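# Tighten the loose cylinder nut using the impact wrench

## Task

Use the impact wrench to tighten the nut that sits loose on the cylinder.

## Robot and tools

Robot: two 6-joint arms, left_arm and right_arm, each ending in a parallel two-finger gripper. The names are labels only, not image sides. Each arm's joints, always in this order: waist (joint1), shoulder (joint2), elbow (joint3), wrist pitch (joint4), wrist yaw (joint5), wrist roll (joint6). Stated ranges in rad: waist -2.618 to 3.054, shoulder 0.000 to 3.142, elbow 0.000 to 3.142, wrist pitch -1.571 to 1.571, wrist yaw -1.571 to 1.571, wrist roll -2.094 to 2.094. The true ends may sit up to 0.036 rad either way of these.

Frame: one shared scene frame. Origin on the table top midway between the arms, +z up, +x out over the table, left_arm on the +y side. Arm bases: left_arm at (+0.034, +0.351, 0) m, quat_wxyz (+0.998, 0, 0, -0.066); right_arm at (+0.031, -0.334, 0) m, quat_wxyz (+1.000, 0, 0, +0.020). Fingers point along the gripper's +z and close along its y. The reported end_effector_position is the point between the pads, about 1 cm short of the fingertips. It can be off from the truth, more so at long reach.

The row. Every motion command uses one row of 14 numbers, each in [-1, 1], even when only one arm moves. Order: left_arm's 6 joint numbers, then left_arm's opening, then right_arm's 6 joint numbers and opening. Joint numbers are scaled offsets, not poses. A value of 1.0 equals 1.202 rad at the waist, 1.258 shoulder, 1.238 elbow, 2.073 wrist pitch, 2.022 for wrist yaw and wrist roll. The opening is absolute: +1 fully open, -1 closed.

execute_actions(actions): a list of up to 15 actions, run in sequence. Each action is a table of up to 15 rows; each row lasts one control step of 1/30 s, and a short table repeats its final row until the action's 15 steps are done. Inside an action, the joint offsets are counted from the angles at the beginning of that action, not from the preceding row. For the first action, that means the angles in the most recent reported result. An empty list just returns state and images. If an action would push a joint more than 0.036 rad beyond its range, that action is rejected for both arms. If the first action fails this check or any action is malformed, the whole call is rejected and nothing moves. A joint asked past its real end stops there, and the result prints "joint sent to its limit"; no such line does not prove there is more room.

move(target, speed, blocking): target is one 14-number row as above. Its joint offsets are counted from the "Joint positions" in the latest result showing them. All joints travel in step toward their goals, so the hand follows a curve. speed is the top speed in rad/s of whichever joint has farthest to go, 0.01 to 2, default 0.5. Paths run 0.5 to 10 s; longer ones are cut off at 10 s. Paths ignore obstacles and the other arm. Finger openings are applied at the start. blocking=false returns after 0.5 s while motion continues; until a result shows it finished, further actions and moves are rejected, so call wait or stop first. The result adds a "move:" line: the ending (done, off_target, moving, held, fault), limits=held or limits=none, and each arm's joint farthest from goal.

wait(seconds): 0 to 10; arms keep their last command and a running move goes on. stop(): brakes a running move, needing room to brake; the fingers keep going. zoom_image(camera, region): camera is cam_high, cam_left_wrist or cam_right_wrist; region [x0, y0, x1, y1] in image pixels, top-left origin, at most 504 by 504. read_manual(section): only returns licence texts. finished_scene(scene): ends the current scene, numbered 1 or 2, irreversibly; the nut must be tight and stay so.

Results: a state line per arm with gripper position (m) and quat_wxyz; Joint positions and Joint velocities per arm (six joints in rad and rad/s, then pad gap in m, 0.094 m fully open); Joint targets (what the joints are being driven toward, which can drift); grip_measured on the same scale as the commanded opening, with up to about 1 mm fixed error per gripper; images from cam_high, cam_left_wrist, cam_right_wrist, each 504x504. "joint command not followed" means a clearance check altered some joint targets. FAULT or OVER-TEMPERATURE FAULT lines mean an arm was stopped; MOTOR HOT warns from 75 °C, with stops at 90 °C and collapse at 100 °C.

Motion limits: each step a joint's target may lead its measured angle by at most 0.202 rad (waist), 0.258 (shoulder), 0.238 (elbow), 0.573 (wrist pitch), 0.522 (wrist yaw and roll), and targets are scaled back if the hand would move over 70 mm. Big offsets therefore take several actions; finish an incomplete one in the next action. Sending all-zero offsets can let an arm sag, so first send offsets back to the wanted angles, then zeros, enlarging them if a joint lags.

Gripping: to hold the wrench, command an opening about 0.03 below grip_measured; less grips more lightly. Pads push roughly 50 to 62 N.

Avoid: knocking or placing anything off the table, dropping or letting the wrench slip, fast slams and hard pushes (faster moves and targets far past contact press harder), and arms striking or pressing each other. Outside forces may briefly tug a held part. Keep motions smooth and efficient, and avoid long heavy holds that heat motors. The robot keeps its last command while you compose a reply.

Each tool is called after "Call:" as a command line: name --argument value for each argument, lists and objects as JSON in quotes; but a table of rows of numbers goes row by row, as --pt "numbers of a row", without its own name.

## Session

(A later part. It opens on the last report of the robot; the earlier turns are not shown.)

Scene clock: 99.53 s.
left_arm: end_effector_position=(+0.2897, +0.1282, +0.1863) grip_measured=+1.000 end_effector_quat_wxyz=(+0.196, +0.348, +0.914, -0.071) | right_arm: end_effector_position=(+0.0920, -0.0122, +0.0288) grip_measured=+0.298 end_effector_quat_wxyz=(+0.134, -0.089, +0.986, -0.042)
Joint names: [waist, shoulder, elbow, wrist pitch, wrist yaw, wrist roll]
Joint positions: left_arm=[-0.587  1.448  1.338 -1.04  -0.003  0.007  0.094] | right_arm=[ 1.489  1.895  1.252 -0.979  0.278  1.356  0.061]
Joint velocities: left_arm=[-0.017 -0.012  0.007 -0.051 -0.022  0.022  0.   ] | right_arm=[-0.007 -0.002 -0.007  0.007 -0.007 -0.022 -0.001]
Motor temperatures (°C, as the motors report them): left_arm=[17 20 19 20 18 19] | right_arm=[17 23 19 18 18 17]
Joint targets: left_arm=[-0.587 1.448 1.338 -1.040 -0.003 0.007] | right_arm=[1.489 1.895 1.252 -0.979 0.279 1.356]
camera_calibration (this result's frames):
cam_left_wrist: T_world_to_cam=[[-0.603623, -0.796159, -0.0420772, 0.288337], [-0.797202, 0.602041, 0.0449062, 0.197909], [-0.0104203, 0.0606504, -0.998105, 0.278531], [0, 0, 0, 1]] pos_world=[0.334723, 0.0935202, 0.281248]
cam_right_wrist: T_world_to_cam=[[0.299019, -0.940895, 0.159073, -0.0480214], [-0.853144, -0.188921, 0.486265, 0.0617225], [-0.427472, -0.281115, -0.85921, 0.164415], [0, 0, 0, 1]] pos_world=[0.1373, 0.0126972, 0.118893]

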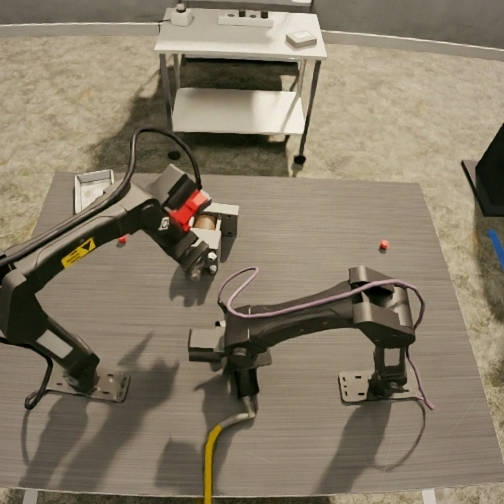

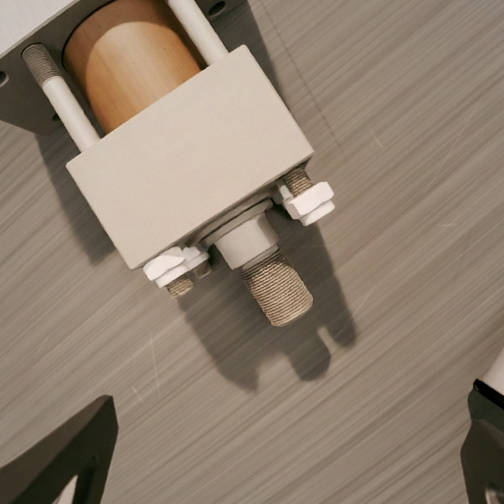

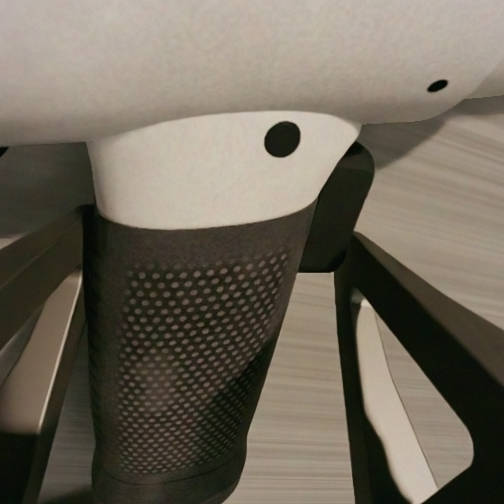

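Call:
move --target '[0,0,0,0,0,0,1, 0,-0.25,0.05,-0.1,0,0,0.9]' --speed 0.5

Call:
move --target '[-0.43,0,0.01,0,0,0,1, -0.9,-0.3,-0.2,0,-0.14,-0.6,0.9]' --speed 1.0

Scene clock: 106.27 s.
left_arm: end_effector_position=(+0.2897, +0.1282, +0.1863) grip_measured=+1.000 end_effector_quat_wxyz=(+0.196, +0.348, +0.914, -0.071) | right_arm: end_effector_position=(+0.0909, -0.0305, +0.1310) grip_measured=+0.898 end_effector_quat_wxyz=(+0.144, -0.077, +0.986, +0.043)
Joint names: [waist, shoulder, elbow, wrist pitch, wrist yaw, wrist roll]
Joint positions: left_arm=[-0.587  1.448  1.338 -1.04  -0.003  0.007  0.094] | right_arm=[ 1.489  1.586  1.3   -1.162  0.276  1.356  0.089]
Joint velocities: left_arm=[ 0.017  0.017 -0.017  0.081  0.022 -0.022  0.   ] | right_arm=[ 0.007  0.002 -0.002 -0.007  0.051 -0.007  0.   ]
Motor temperatures (°C, as the motors report them): left_arm=[17 20 19 20 18 19] | right_arm=[17 23 19 18 18 17]
Joint targets: left_arm=[-0.587 1.448 1.338 -1.040 -0.003 0.007] | right_arm=[1.489 1.580 1.314 -1.186 0.278 1.356]
move: off_target (right_arm); limits=none; left_arm: farthest joint: the waist, 0.000 radians from its target (0.000 radians at the start); right_arm: farthest joint: the wrist pitch, 0.025 radians from its target (0.207 radians at the start)
camera_calibration (this result's frames):
cam_left_wrist: T_world_to_cam=[[-0.603623, -0.796159, -0.0420772, 0.288337], [-0.797202, 0.602041, 0.0449062, 0.197909], [-0.0104203, 0.0606504, -0.998105, 0.278531], [0, 0, 0, 1]] pos_world=[0.334723, 0.0935202, 0.281248]
cam_right_wrist: T_world_to_cam=[[0.298682, -0.954345, -0.00384097, -0.0601928], [-0.855539, -0.269537, 0.442044, 0.0112289], [-0.422898, -0.128744, -0.896985, 0.255764], [0, 0, 0, 1]] pos_world=[0.135747, -0.02149, 0.224221]

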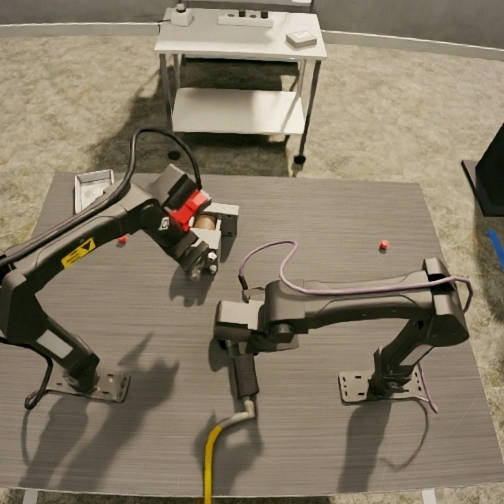

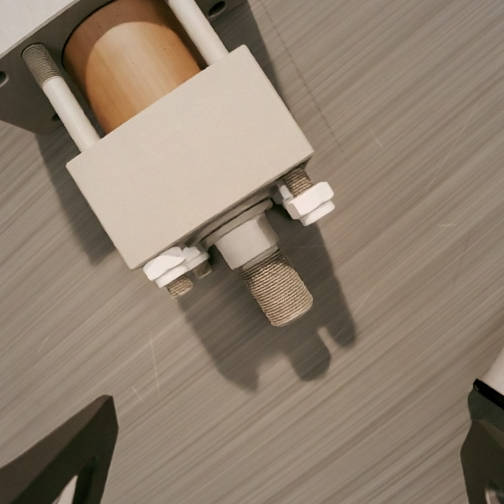

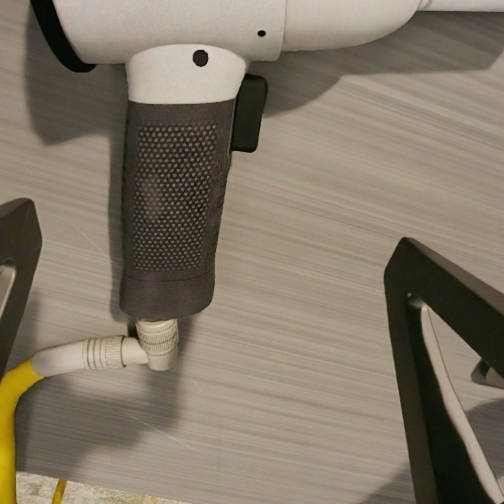

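Scene clock: 108.43 s.
left_arm: end_effector_position=(+0.1486, +0.0316, +0.1863) grip_measured=+1.000 end_effector_quat_wxyz=(+0.172, +0.567, +0.797, -0.118) | right_arm: end_effector_position=(+0.2507, -0.2244, +0.1477) grip_measured=+0.898 end_effector_quat_wxyz=(+0.122, -0.152, +0.980, +0.038)
Joint names: [waist, shoulder, elbow, wrist pitch, wrist yaw, wrist roll]
Joint positions: left_arm=[-1.097  1.448  1.338 -1.04  -0.004  0.007  0.094] | right_arm=[ 0.416  1.228  1.071 -1.158 -0.001  0.149  0.089]
Joint velocities: left_arm=[-0.002  0.007 -0.002  0.037  0.066  0.022  0.   ] | right_arm=[ 0.002 -0.007  0.002  0.007  0.066 -0.022 -0.001]
Motor temperatures (°C, as the motors report them): left_arm=[17 20 19 20 18 19] | right_arm=[17 22 19 18 18 17]
Joint targets: left_arm=[-1.104 1.448 1.350 -1.040 -0.003 0.007] | right_arm=[0.407 1.209 1.052 -1.162 -0.007 0.143]
move: done; limits=none; left_arm: farthest joint: the elbow, 0.013 radians from its target (0.013 radians at the start); right_arm: farthest joint: the shoulder, 0.020 radians from its target (0.378 radians at the start)
camera_calibration (this result's frames):
cam_left_wrist: T_world_to_cam=[[-0.915336, -0.400413, -0.0427713, 0.16021], [-0.402135, 0.914481, 0.0448549, 0.0749625], [0.021153, 0.0582571, -0.998077, 0.278296], [0, 0, 0, 1]] pos_world=[0.170904, -0.0206142, 0.281251]
cam_right_wrist: T_world_to_cam=[[0.437046, -0.899335, 0.013682, -0.317852], [-0.791057, -0.377098, 0.481691, 0.0421075], [-0.428042, -0.221344, -0.876234, 0.290798], [0, 0, 0, 1]] pos_world=[0.296699, -0.205611, 0.238873]

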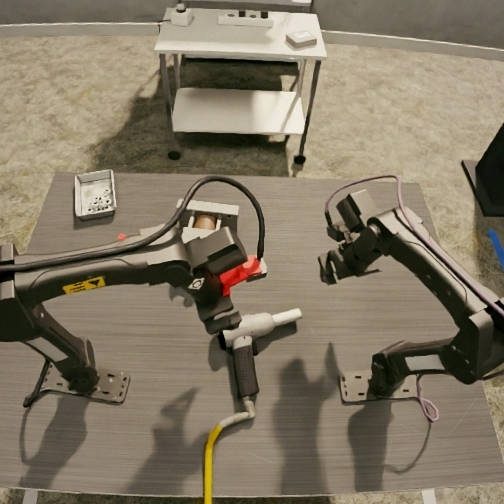

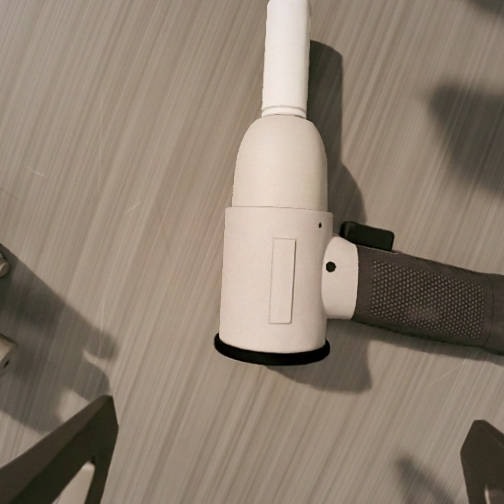

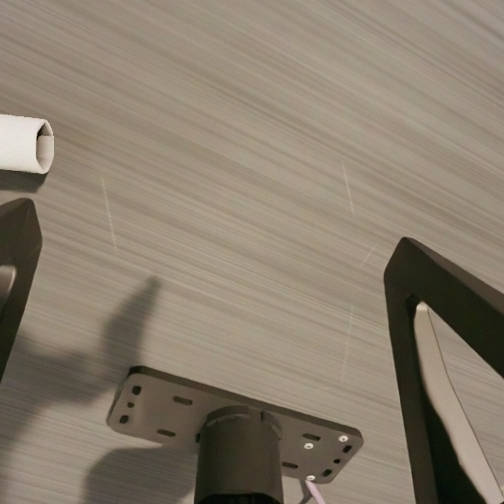

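Call:
move --target '[0,0.386,0.19,0.065,0,-0.018,0.7, 0,0,0,0,0,0,0.9]' --speed 0.6

Scene clock: 115.57 s.
left_arm: end_effector_position=(+0.1766, -0.0474, +0.0784) grip_measured=+0.702 end_effector_quat_wxyz=(+0.095, +0.564, +0.817, -0.067) | right_arm: end_effector_position=(+0.2507, -0.2244, +0.1477) grip_measured=+0.898 end_effector_quat_wxyz=(+0.122, -0.152, +0.980, +0.038)
Joint names: [waist, shoulder, elbow, wrist pitch, wrist yaw, wrist roll]
Joint positions: left_arm=[-1.097  1.948  1.533 -0.922 -0.004 -0.022  0.08 ] | right_arm=[ 0.416  1.228  1.071 -1.158 -0.001  0.148  0.089]
Joint velocities: left_arm=[-0.007  0.002  0.002 -0.037 -0.037 -0.007  0.   ] | right_arm=[-0.007  0.007 -0.017  0.051 -0.051  0.022 -0.   ]
Motor temperatures (°C, as the motors report them): left_arm=[17 20 20 20 18 19] | right_arm=[17 21 19 18 18 17]
Joint targets: left_arm=[-1.097 1.934 1.573 -0.905 -0.004 -0.029] | right_arm=[0.416 1.228 1.071 -1.158 -0.001 0.149]
move: off_target (left_arm); limits=none; left_arm: farthest joint: the elbow, 0.040 radians from its target (0.236 radians at the start); right_arm: farthest joint: the wrist roll, 0.001 radians from its target (0.001 radians at the start)
camera_calibration (this result's frames):
cam_left_wrist: T_world_to_cam=[[-0.90732, -0.417612, -0.0486969, 0.147805], [-0.417075, 0.879369, 0.229693, 0.149779], [-0.0530999, 0.228715, -0.972044, 0.19373], [0, 0, 0, 1]] pos_world=[0.206862, -0.114295, 0.161108]
cam_right_wrist: T_world_to_cam=[[0.437708, -0.89901, 0.013875, -0.317974], [-0.79082, -0.377598, 0.481688, 0.041936], [-0.427804, -0.221812, -0.876233, 0.290633], [0, 0, 0, 1]] pos_world=[0.296677, -0.205561, 0.238874]

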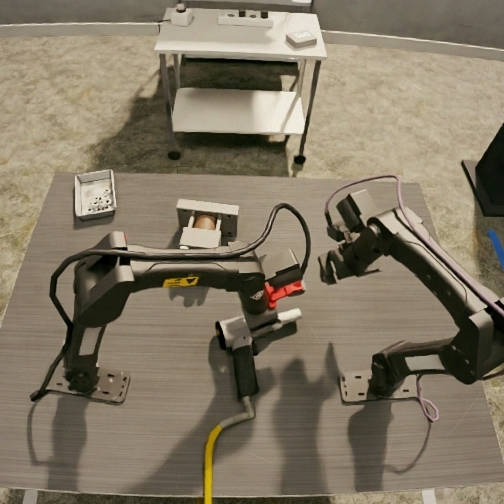

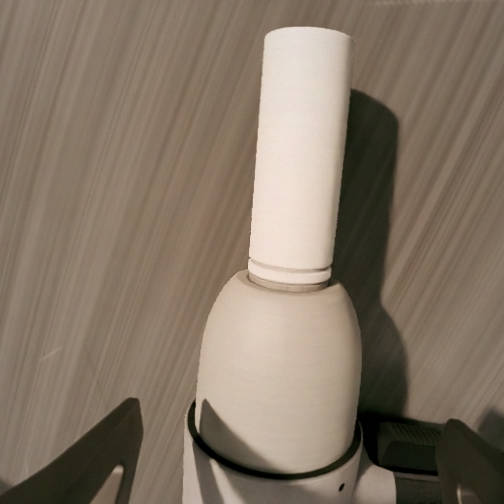

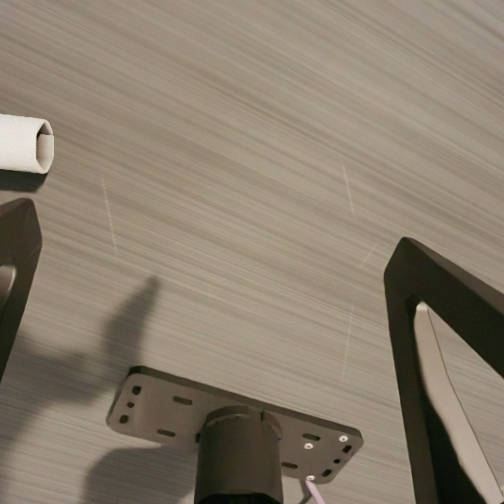

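Call:
move --target '[0,0.025,-0.107,0.115,0,0,0.6, 0,0,0,0,0,0,0.9]' --speed 0.25

Scene clock: 120.93 s.
left_arm: end_effector_position=(+0.1810, -0.0598, +0.0404) grip_measured=+0.601 end_effector_quat_wxyz=(+0.120, +0.562, +0.814, -0.085) | right_arm: end_effector_position=(+0.2507, -0.2244, +0.1477) grip_measured=+0.898 end_effector_quat_wxyz=(+0.122, -0.152, +0.980, +0.038)
Joint names: [waist, shoulder, elbow, wrist pitch, wrist yaw, wrist roll]
Joint positions: left_arm=[-1.097  1.983  1.41  -0.703 -0.004 -0.022  0.075] | right_arm=[ 0.416  1.228  1.071 -1.158 -0.001  0.148  0.089]
Joint velocities: left_arm=[ 0.002 -0.017 -0.002 -0.007  0.022  0.022 -0.002] | right_arm=[-0.002  0.012  0.002  0.051 -0.022 -0.007 -0.001]
Motor temperatures (°C, as the motors report them): left_arm=[17 22 20 20 18 19] | right_arm=[17 20 19 18 17 17]
Joint targets: left_arm=[-1.097 1.979 1.400 -0.684 -0.004 -0.021] | right_arm=[0.416 1.228 1.071 -1.158 -0.001 0.148]
move: done; limits=none; left_arm: farthest joint: the wrist pitch, 0.019 radians from its target (0.239 radians at the start); right_arm: farthest joint: the waist, 0.000 radians from its target (0.000 radians at the start)
camera_calibration (this result's frames):
cam_left_wrist: T_world_to_cam=[[-0.906379, -0.420268, -0.0430341, 0.144195], [-0.421172, 0.890938, 0.169836, 0.175158], [-0.0330357, 0.17206, -0.984532, 0.153292], [0, 0, 0, 1]] pos_world=[0.209531, -0.12183, 0.127378]
cam_right_wrist: T_world_to_cam=[[0.437708, -0.89901, 0.013875, -0.317974], [-0.79082, -0.377598, 0.481688, 0.041936], [-0.427804, -0.221812, -0.876233, 0.290633], [0, 0, 0, 1]] pos_world=[0.296677, -0.205561, 0.238874]

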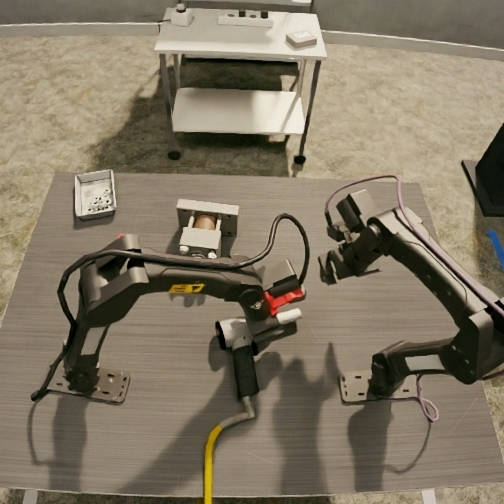

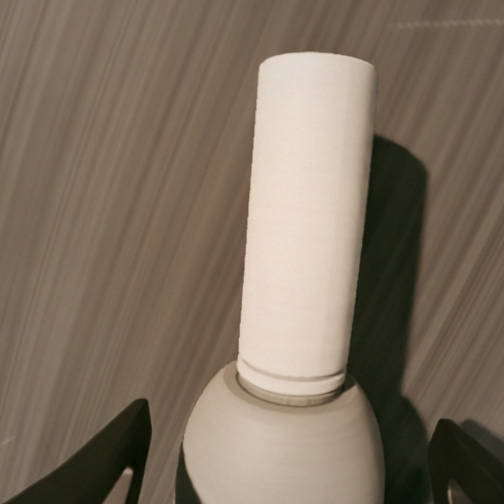

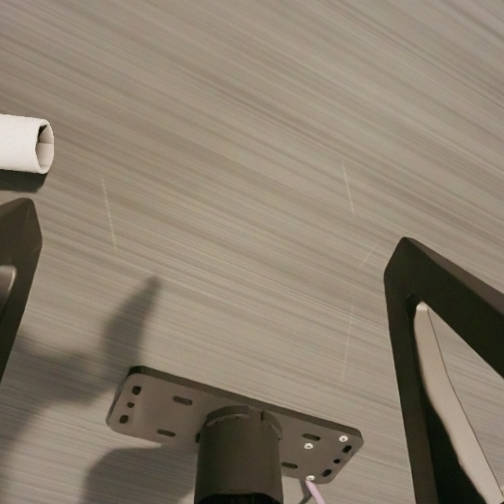

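Call:
move --target '[0,0,-0.04,0,0,0,0.6, 0,0,0,0,0,0,0.9]' --speed 0.1

Call:
move --target '[0,0,0,0,0,0,0.1, 0,0,0,0,0,0,0.9]'

Scene clock: 124.03 s.
left_arm: end_effector_position=(+0.1767, -0.0476, +0.0284) grip_measured=+0.601 end_effector_quat_wxyz=(+0.104, +0.563, +0.816, -0.073) | right_arm: end_effector_position=(+0.2507, -0.2244, +0.1477) grip_measured=+0.898 end_effector_quat_wxyz=(+0.122, -0.152, +0.980, +0.038)
Joint names: [waist, shoulder, elbow, wrist pitch, wrist yaw, wrist roll]
Joint positions: left_arm=[-1.097  1.983  1.371 -0.703 -0.004 -0.022  0.075] | right_arm=[ 0.416  1.228  1.071 -1.158 -0.001  0.148  0.089]
Joint velocities: left_arm=[ 0.012  0.012 -0.002 -0.007 -0.037 -0.051  0.001] | right_arm=[-0.012 -0.002 -0.007  0.007 -0.007 -0.007 -0.   ]
Motor temperatures (°C, as the motors report them): left_arm=[17 22 20 20 18 19] | right_arm=[17 20 19 18 17 17]
Joint targets: left_arm=[-1.097 1.983 1.360 -0.703 -0.004 -0.022] | right_arm=[0.416 1.228 1.071 -1.158 -0.001 0.148]
move: done; limits=none; left_arm: farthest joint: the elbow, 0.010 radians from its target (0.049 radians at the start); right_arm: farthest joint: the waist, 0.000 radians from its target (0.000 radians at the start)
camera_calibration (this result's frames):
cam_left_wrist: T_world_to_cam=[[-0.906973, -0.41859, -0.046712, 0.145178], [-0.418666, 0.883861, 0.208589, 0.162649], [-0.0460262, 0.208741, -0.976887, 0.143093], [0, 0, 0, 1]] pos_world=[0.206354, -0.112859, 0.11264]
cam_right_wrist: T_world_to_cam=[[0.437708, -0.89901, 0.013875, -0.317974], [-0.79082, -0.377598, 0.481688, 0.041936], [-0.427804, -0.221812, -0.876233, 0.290633], [0, 0, 0, 1]] pos_world=[0.296677, -0.205561, 0.238874]

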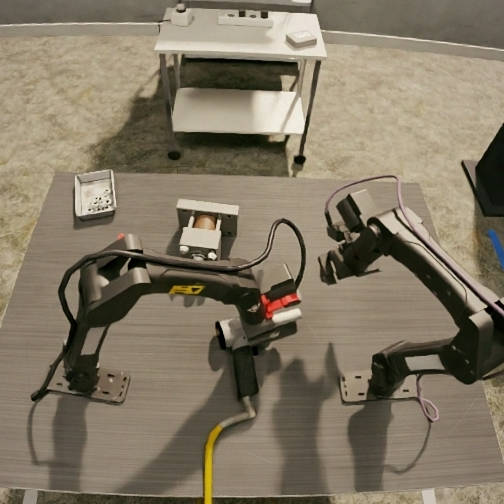

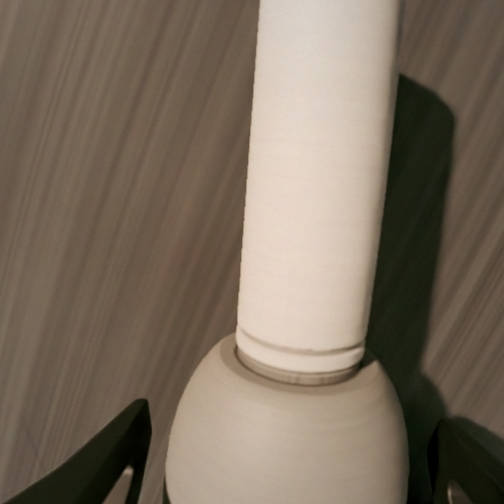

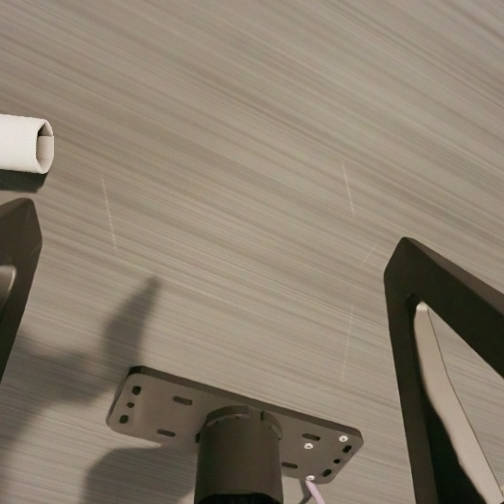

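Scene clock: 124.53 s.
left_arm: end_effector_position=(+0.1788, -0.0465, +0.0280) grip_measured=+0.212 end_effector_quat_wxyz=(+0.106, +0.563, +0.817, -0.069) | right_arm: end_effector_position=(+0.2507, -0.2244, +0.1477) grip_measured=+0.898 end_effector_quat_wxyz=(+0.122, -0.152, +0.980, +0.038)
Joint names: [waist, shoulder, elbow, wrist pitch, wrist yaw, wrist roll]
Joint positions: left_arm=[-1.096  1.984  1.371 -0.704 -0.013 -0.021  0.057] | right_arm=[ 0.416  1.228  1.071 -1.158 -0.001  0.148  0.089]
Joint velocities: left_arm=[ 0.012 -0.002 -0.007  0.007 -0.022  0.022 -0.001] | right_arm=[ 0.012 -0.002 -0.002  0.037 -0.007  0.081 -0.   ]
Motor temperatures (°C, as the motors report them): left_arm=[17 22 20 20 18 19] | right_arm=[17 20 19 18 17 17]
Joint targets: left_arm=[-1.097 1.983 1.371 -0.703 -0.004 -0.022] | right_arm=[0.416 1.228 1.071 -1.158 -0.001 0.148]
move: done; limits=none; left_arm: farthest joint: the wrist yaw, 0.009 radians from its target (0.000 radians at the start); right_arm: farthest joint: the waist, 0.000 radians from its target (0.000 radians at the start)
camera_calibration (this result's frames):
cam_left_wrist: T_world_to_cam=[[-0.905211, -0.421222, -0.0562583, 0.147356], [-0.4232, 0.881484, 0.209495, 0.163289], [-0.038653, 0.213446, -0.97619, 0.141481], [0, 0, 0, 1]] pos_world=[0.207961, -0.112066, 0.112194]
cam_right_wrist: T_world_to_cam=[[0.437708, -0.89901, 0.013875, -0.317974], [-0.79082, -0.377598, 0.481688, 0.041936], [-0.427804, -0.221812, -0.876233, 0.290633], [0, 0, 0, 1]] pos_world=[0.296677, -0.205561, 0.238874]

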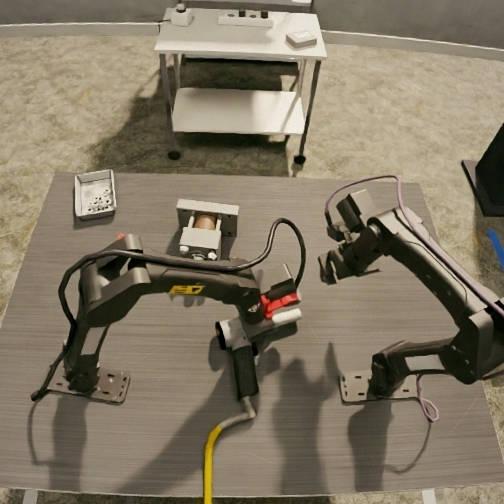

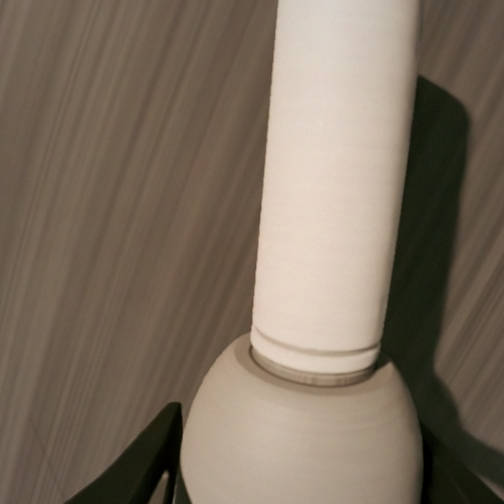

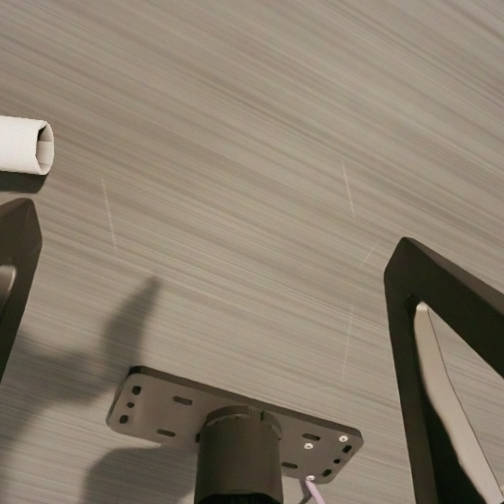

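Call:
move --target '[0,-0.2,0,-0.07,0,0,0.1, 0,0,0,0,0,0,0.9]' --speed 0.3

Scene clock: 132.10 s.
left_arm: end_effector_position=(+0.1680, -0.0088, +0.0791) grip_measured=+0.123 end_effector_quat_wxyz=(+0.104, +0.558, +0.821, -0.059) | right_arm: end_effector_position=(+0.2507, -0.2244, +0.1477) grip_measured=+0.898 end_effector_quat_wxyz=(+0.122, -0.152, +0.980, +0.038)
Joint names: [waist, shoulder, elbow, wrist pitch, wrist yaw, wrist roll]
Joint positions: left_arm=[-1.096  1.798  1.337 -0.872 -0.027 -0.032  0.053] | right_arm=[ 0.416  1.228  1.071 -1.158 -0.001  0.148  0.089]
Joint velocities: left_arm=[-0.017 -0.012 -0.007 -0.007 -0.081 -0.022  0.001] | right_arm=[-0.012  0.007 -0.007  0.022 -0.037 -0.051 -0.   ]
Motor temperatures (°C, as the motors report them): left_arm=[17 23 20 20 18 19] | right_arm=[17 19 19 19 17 17]
Joint targets: left_arm=[-1.096 1.732 1.370 -0.850 -0.013 -0.021] | right_arm=[0.416 1.228 1.071 -1.158 -0.001 0.148]
move: off_target (left_arm); limits=none; left_arm: farthest joint: the shoulder, 0.065 radians from its target (0.251 radians at the start); right_arm: farthest joint: the waist, 0.000 radians from its target (0.000 radians at the start)
camera_calibration (this result's frames):
cam_left_wrist: T_world_to_cam=[[-0.898848, -0.432831, -0.0687658, 0.156204], [-0.436707, 0.871374, 0.223592, 0.115826], [-0.0368569, 0.231006, -0.972254, 0.182403], [0, 0, 0, 1]] pos_world=[0.197709, -0.0754537, 0.162185]
cam_right_wrist: T_world_to_cam=[[0.437708, -0.89901, 0.013875, -0.317974], [-0.79082, -0.377598, 0.481688, 0.041936], [-0.427804, -0.221812, -0.876233, 0.290633], [0, 0, 0, 1]] pos_world=[0.296677, -0.205561, 0.238874]

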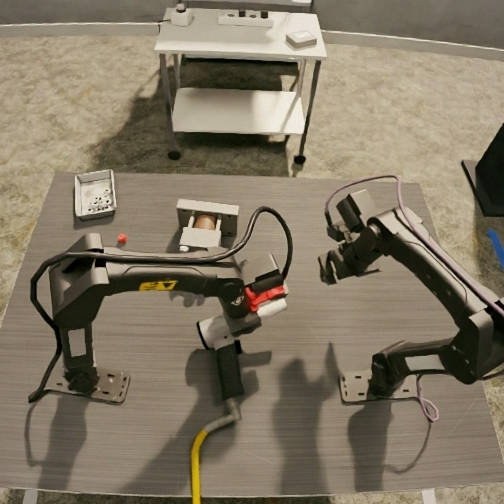

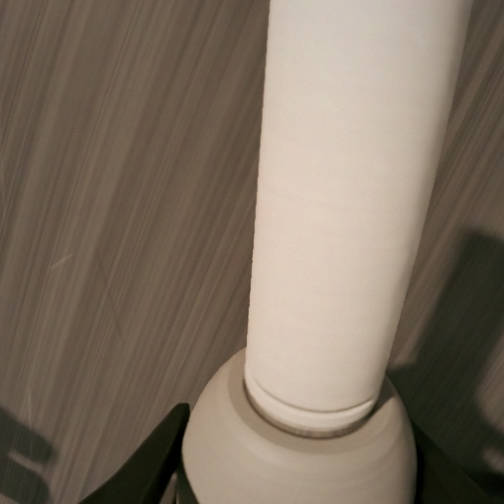

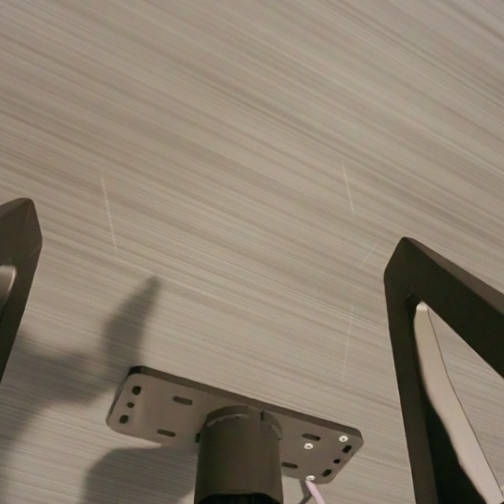

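Call:
move --target '[0.282,0.06,-0.12,0.145,0.42,0,0.07, 0,0,0,0,0,0,0.9]' --speed 0.3

Scene clock: 153.83 s.
left_arm: end_effector_position=(+0.1857, +0.0054, +0.0340) grip_measured=+0.123 end_effector_quat_wxyz=(-0.055, +0.431, +0.849, -0.300) | right_arm: end_effector_position=(+0.2507, -0.2244, +0.1477) grip_measured=+0.898 end_effector_quat_wxyz=(+0.122, -0.152, +0.980, +0.038)
Joint names: [waist, shoulder, elbow, wrist pitch, wrist yaw, wrist roll]
Joint positions: left_arm=[-0.756  1.903  1.167 -0.667  0.601 -0.001  0.053] | right_arm=[ 0.416  1.228  1.071 -1.158 -0.001  0.148  0.089]
Joint velocities: left_arm=[-0.007 -0.007  0.002 -0.037  0.007 -0.051  0.001] | right_arm=[ 0.012  0.002 -0.007  0.007  0.051 -0.051  0.001]
Motor temperatures (°C, as the motors report them): left_arm=[17 27 21 21 19 19] | right_arm=[17 19 19 19 17 17]
Joint targets: left_arm=[-0.757 1.873 1.188 -0.572 0.822 -0.032] | right_arm=[0.416 1.228 1.071 -1.158 -0.001 0.148]
move: off_target (left_arm); limits=none; left_arm: farthest joint: the wrist yaw, 0.222 radians from its target (0.850 radians at the start); right_arm: farthest joint: the waist, 0.000 radians from its target (0.000 radians at the start)
camera_calibration (this result's frames):
cam_left_wrist: T_world_to_cam=[[-0.685017, -0.518342, 0.511932, 0.116164], [-0.451413, 0.853538, 0.26019, 0.122916], [-0.571821, -0.0528579, -0.818674, 0.231605], [0, 0, 0, 1]] pos_world=[0.267496, -0.0324589, 0.0981597]
cam_right_wrist: T_world_to_cam=[[0.437708, -0.89901, 0.013875, -0.317974], [-0.79082, -0.377598, 0.481688, 0.041936], [-0.427804, -0.221812, -0.876233, 0.290633], [0, 0, 0, 1]] pos_world=[0.296677, -0.205561, 0.238874]

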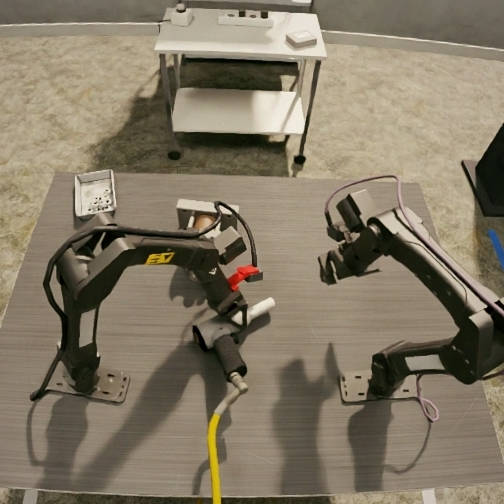

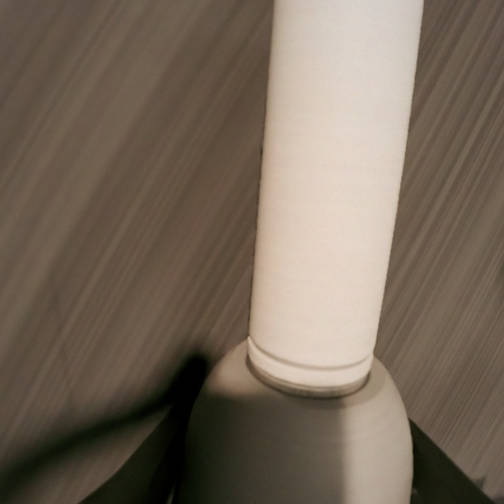

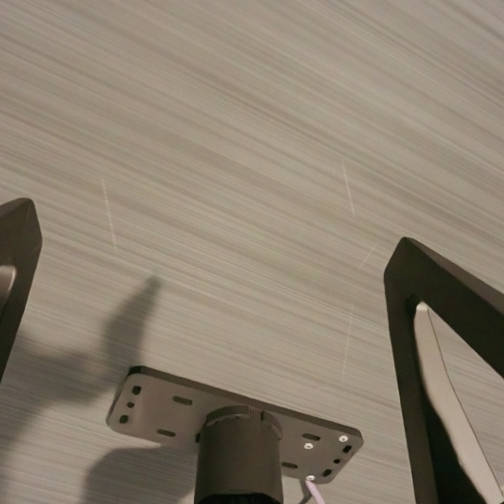

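Call:
move --target '[0.03,-0.04,0.02,0.06,0.24,0,0.07, 0,0,0,0,0,0,0.9]' --speed 0.25

Call:
zoom_image --camera "cam_high" --region '[160, 260, 320, 420]'

Scene clock: 158.80 s.
left_arm: end_effector_position=(+0.1808, -0.0199, +0.0600) grip_measured=+0.122 end_effector_quat_wxyz=(-0.045, +0.451, +0.791, -0.410) | right_arm: end_effector_position=(+0.2507, -0.2244, +0.1477) grip_measured=+0.898 end_effector_quat_wxyz=(+0.122, -0.152, +0.980, +0.038)
Joint names: [waist, shoulder, elbow, wrist pitch, wrist yaw, wrist roll]
Joint positions: left_arm=[-0.73   1.908  1.161 -0.562  0.82   0.059  0.053] | right_arm=[ 0.416  1.228  1.071 -1.158 -0.001  0.148  0.089]
Joint velocities: left_arm=[-0.002 -0.007  0.002 -0.051  0.037  0.051 -0.001] | right_arm=[ 0.007 -0.007 -0.012 -0.007  0.007 -0.007  0.   ]
Motor temperatures (°C, as the motors report them): left_arm=[17 27 20 21 22 19] | right_arm=[17 19 19 19 17 17]
Joint targets: left_arm=[-0.720 1.853 1.192 -0.543 1.086 -0.001] | right_arm=[0.416 1.228 1.071 -1.158 -0.001 0.148]
move: off_target (left_arm); limits=none; left_arm: farthest joint: the wrist yaw, 0.266 radians from its target (0.485 radians at the start); right_arm: farthest joint: the waist, 0.000 radians from its target (0.000 radians at the start)
camera_calibration (this result's frames):
cam_left_wrist: T_world_to_cam=[[-0.670581, -0.33628, 0.661239, 0.0784127], [-0.38065, 0.921042, 0.082377, 0.134748], [-0.636731, -0.196461, -0.745638, 0.253271], [0, 0, 0, 1]] pos_world=[0.265139, -0.0479823, 0.125899]
cam_right_wrist: T_world_to_cam=[[0.437708, -0.89901, 0.013875, -0.317974], [-0.79082, -0.377598, 0.481688, 0.041936], [-0.427804, -0.221812, -0.876233, 0.290633], [0, 0, 0, 1]] pos_world=[0.296677, -0.205561, 0.238874]

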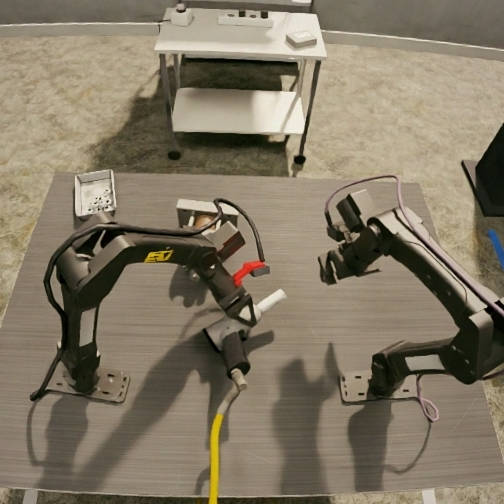

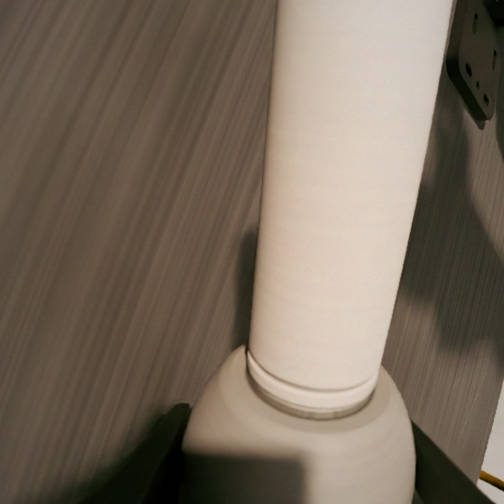

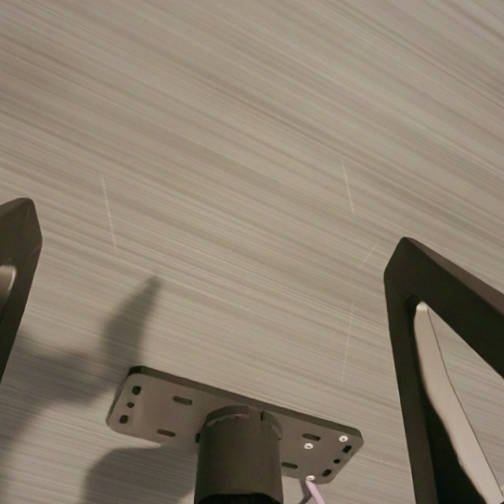

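Region (160, 260, 320, 420) of cam_high's 504x504 image, scaled by 3.150, with more detail than that image has.

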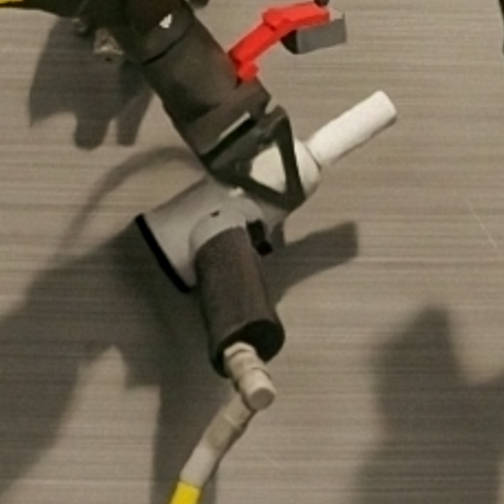

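Call:
move --target '[0.008,-0.044,0.025,0.009,0.132,-0.03,0.07, 0.465,-0.157,-0.435,0.438,-0.291,-0.79,0.6]' --speed 1.0

Scene clock: 180.13 s.
left_arm: end_effector_position=(+0.1814, -0.0201, +0.0575) grip_measured=+0.122 end_effector_quat_wxyz=(-0.047, +0.448, +0.792, -0.412) | right_arm: end_effector_position=(+0.1053, -0.0330, +0.1327) grip_measured=+0.602 end_effector_quat_wxyz=(-0.430, +0.866, -0.190, -0.171)
Joint names: [waist, shoulder, elbow, wrist pitch, wrist yaw, wrist roll]
Joint positions: left_arm=[-0.728  1.916  1.16  -0.555  0.824  0.055  0.053] | right_arm=[ 0.965  1.053  0.55  -0.246 -0.576 -1.446  0.075]
Joint velocities: left_arm=[-0.012 -0.012 -0.012  0.022 -0.022 -0.066  0.   ] | right_arm=[ 0.017  0.002 -0.002 -0.007 -0.007  0.007  0.001]
Motor temperatures (°C, as the motors report them): left_arm=[17 29 21 21 30 20] | right_arm=[17 18 19 19 17 17]
Joint targets: left_arm=[-0.721 1.852 1.192 -0.544 1.087 -0.001] | right_arm=[0.975 1.031 0.532 -0.250 -0.589 -1.449]
move: off_target (left_arm, right_arm); limits=none; left_arm: farthest joint: the wrist yaw, 0.263 radians from its target (0.267 radians at the start); right_arm: farthest joint: the shoulder, 0.023 radians from its target (0.198 radians at the start)
camera_calibration (this result's frames):
cam_left_wrist: T_world_to_cam=[[-0.66418, -0.339945, 0.665809, 0.0789764], [-0.383659, 0.919396, 0.0867, 0.135633], [-0.641616, -0.19786, -0.741067, 0.252307], [0, 0, 0, 1]] pos_world=[0.266375, -0.0479317, 0.122634]
cam_right_wrist: T_world_to_cam=[[0.344526, 0.565505, 0.749337, -0.121483], [0.76224, -0.634444, 0.12834, -0.118661], [0.547989, 0.526958, -0.649633, 0.149723], [0, 0, 0, 1]] pos_world=[0.0502554, -0.0854821, 0.203526]

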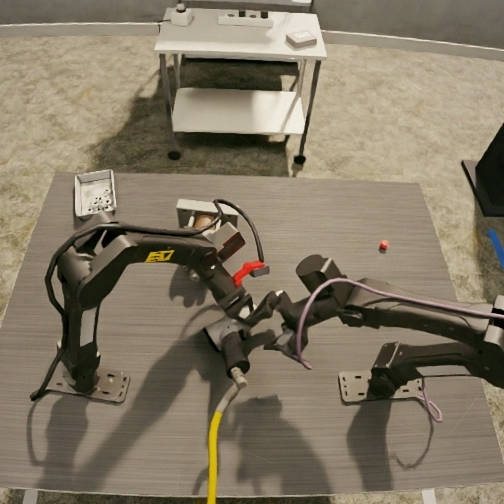

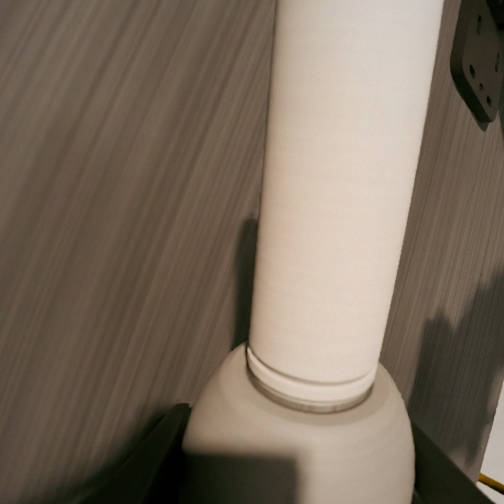

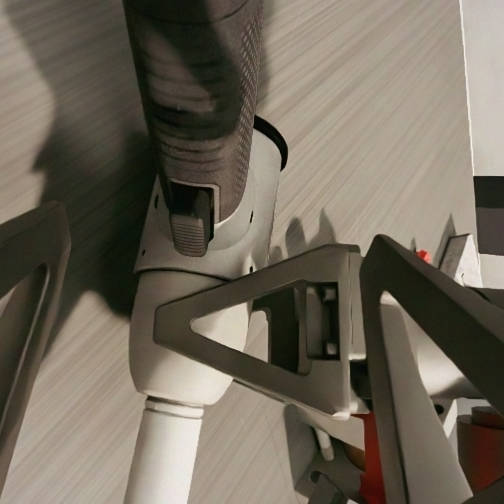

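Call:
move --target '[0.006,-0.05,0.026,0.005,0.13,-0.028,0.07, 0.167,0.232,-0.06,0.2,0.065,0.023,0.4]' --speed 0.3

Scene clock: 186.87 s.
left_arm: end_effector_position=(+0.1815, -0.0206, +0.0563) grip_measured=+0.122 end_effector_quat_wxyz=(-0.049, +0.446, +0.792, -0.414) | right_arm: end_effector_position=(+0.0853, +0.0184, +0.0906) grip_measured=+0.402 end_effector_quat_wxyz=(-0.445, +0.871, -0.139, -0.153)
Joint names: [waist, shoulder, elbow, wrist pitch, wrist yaw, wrist roll]
Joint positions: left_arm=[-0.727  1.922  1.158 -0.549  0.83   0.051  0.053] | right_arm=[ 1.156  1.331  0.494  0.172 -0.446 -1.409  0.066]
Joint velocities: left_arm=[-0.007  0.007 -0.002  0.007 -0.007  0.007 -0.   ] | right_arm=[-0.002 -0.002 -0.002  0.007 -0.022  0.051  0.   ]
Motor temperatures (°C, as the motors report them): left_arm=[17 29 21 21 31 20] | right_arm=[17 18 19 20 17 17]
Joint targets: left_arm=[-0.720 1.854 1.192 -0.545 1.087 -0.002] | right_arm=[1.166 1.345 0.476 0.169 -0.445 -1.399]
move: off_target (left_arm); limits=none; left_arm: farthest joint: the wrist yaw, 0.257 radians from its target (0.263 radians at the start); right_arm: farthest joint: the elbow, 0.018 radians from its target (0.074 radians at the start)
camera_calibration (this result's frames):
cam_left_wrist: T_world_to_cam=[[-0.658516, -0.340355, 0.671204, 0.0782461], [-0.385165, 0.918648, 0.0879455, 0.13638], [-0.646533, -0.200611, -0.736037, 0.251927], [0, 0, 0, 1]] pos_world=[0.266934, -0.0481147, 0.120914]
cam_right_wrist: T_world_to_cam=[[0.240496, 0.561774, 0.791563, -0.106983], [0.792935, -0.584055, 0.173591, -0.0730197], [0.559835, 0.58591, -0.585913, 0.0983097], [0, 0, 0, 1]] pos_world=[0.0285917, -0.0401477, 0.154961]

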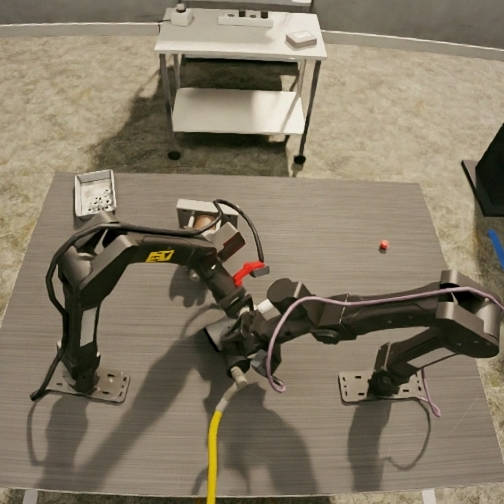

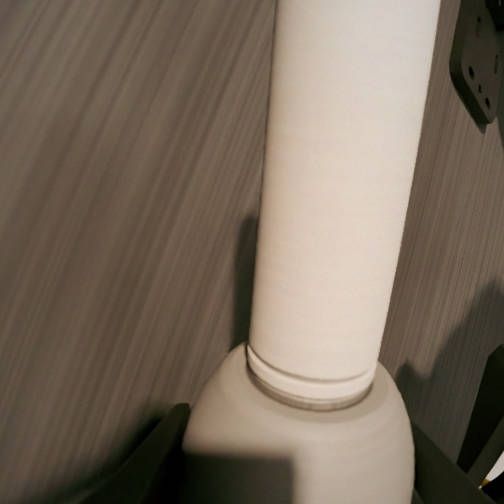

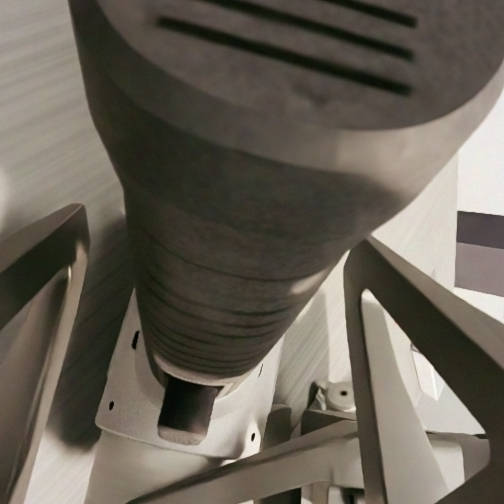

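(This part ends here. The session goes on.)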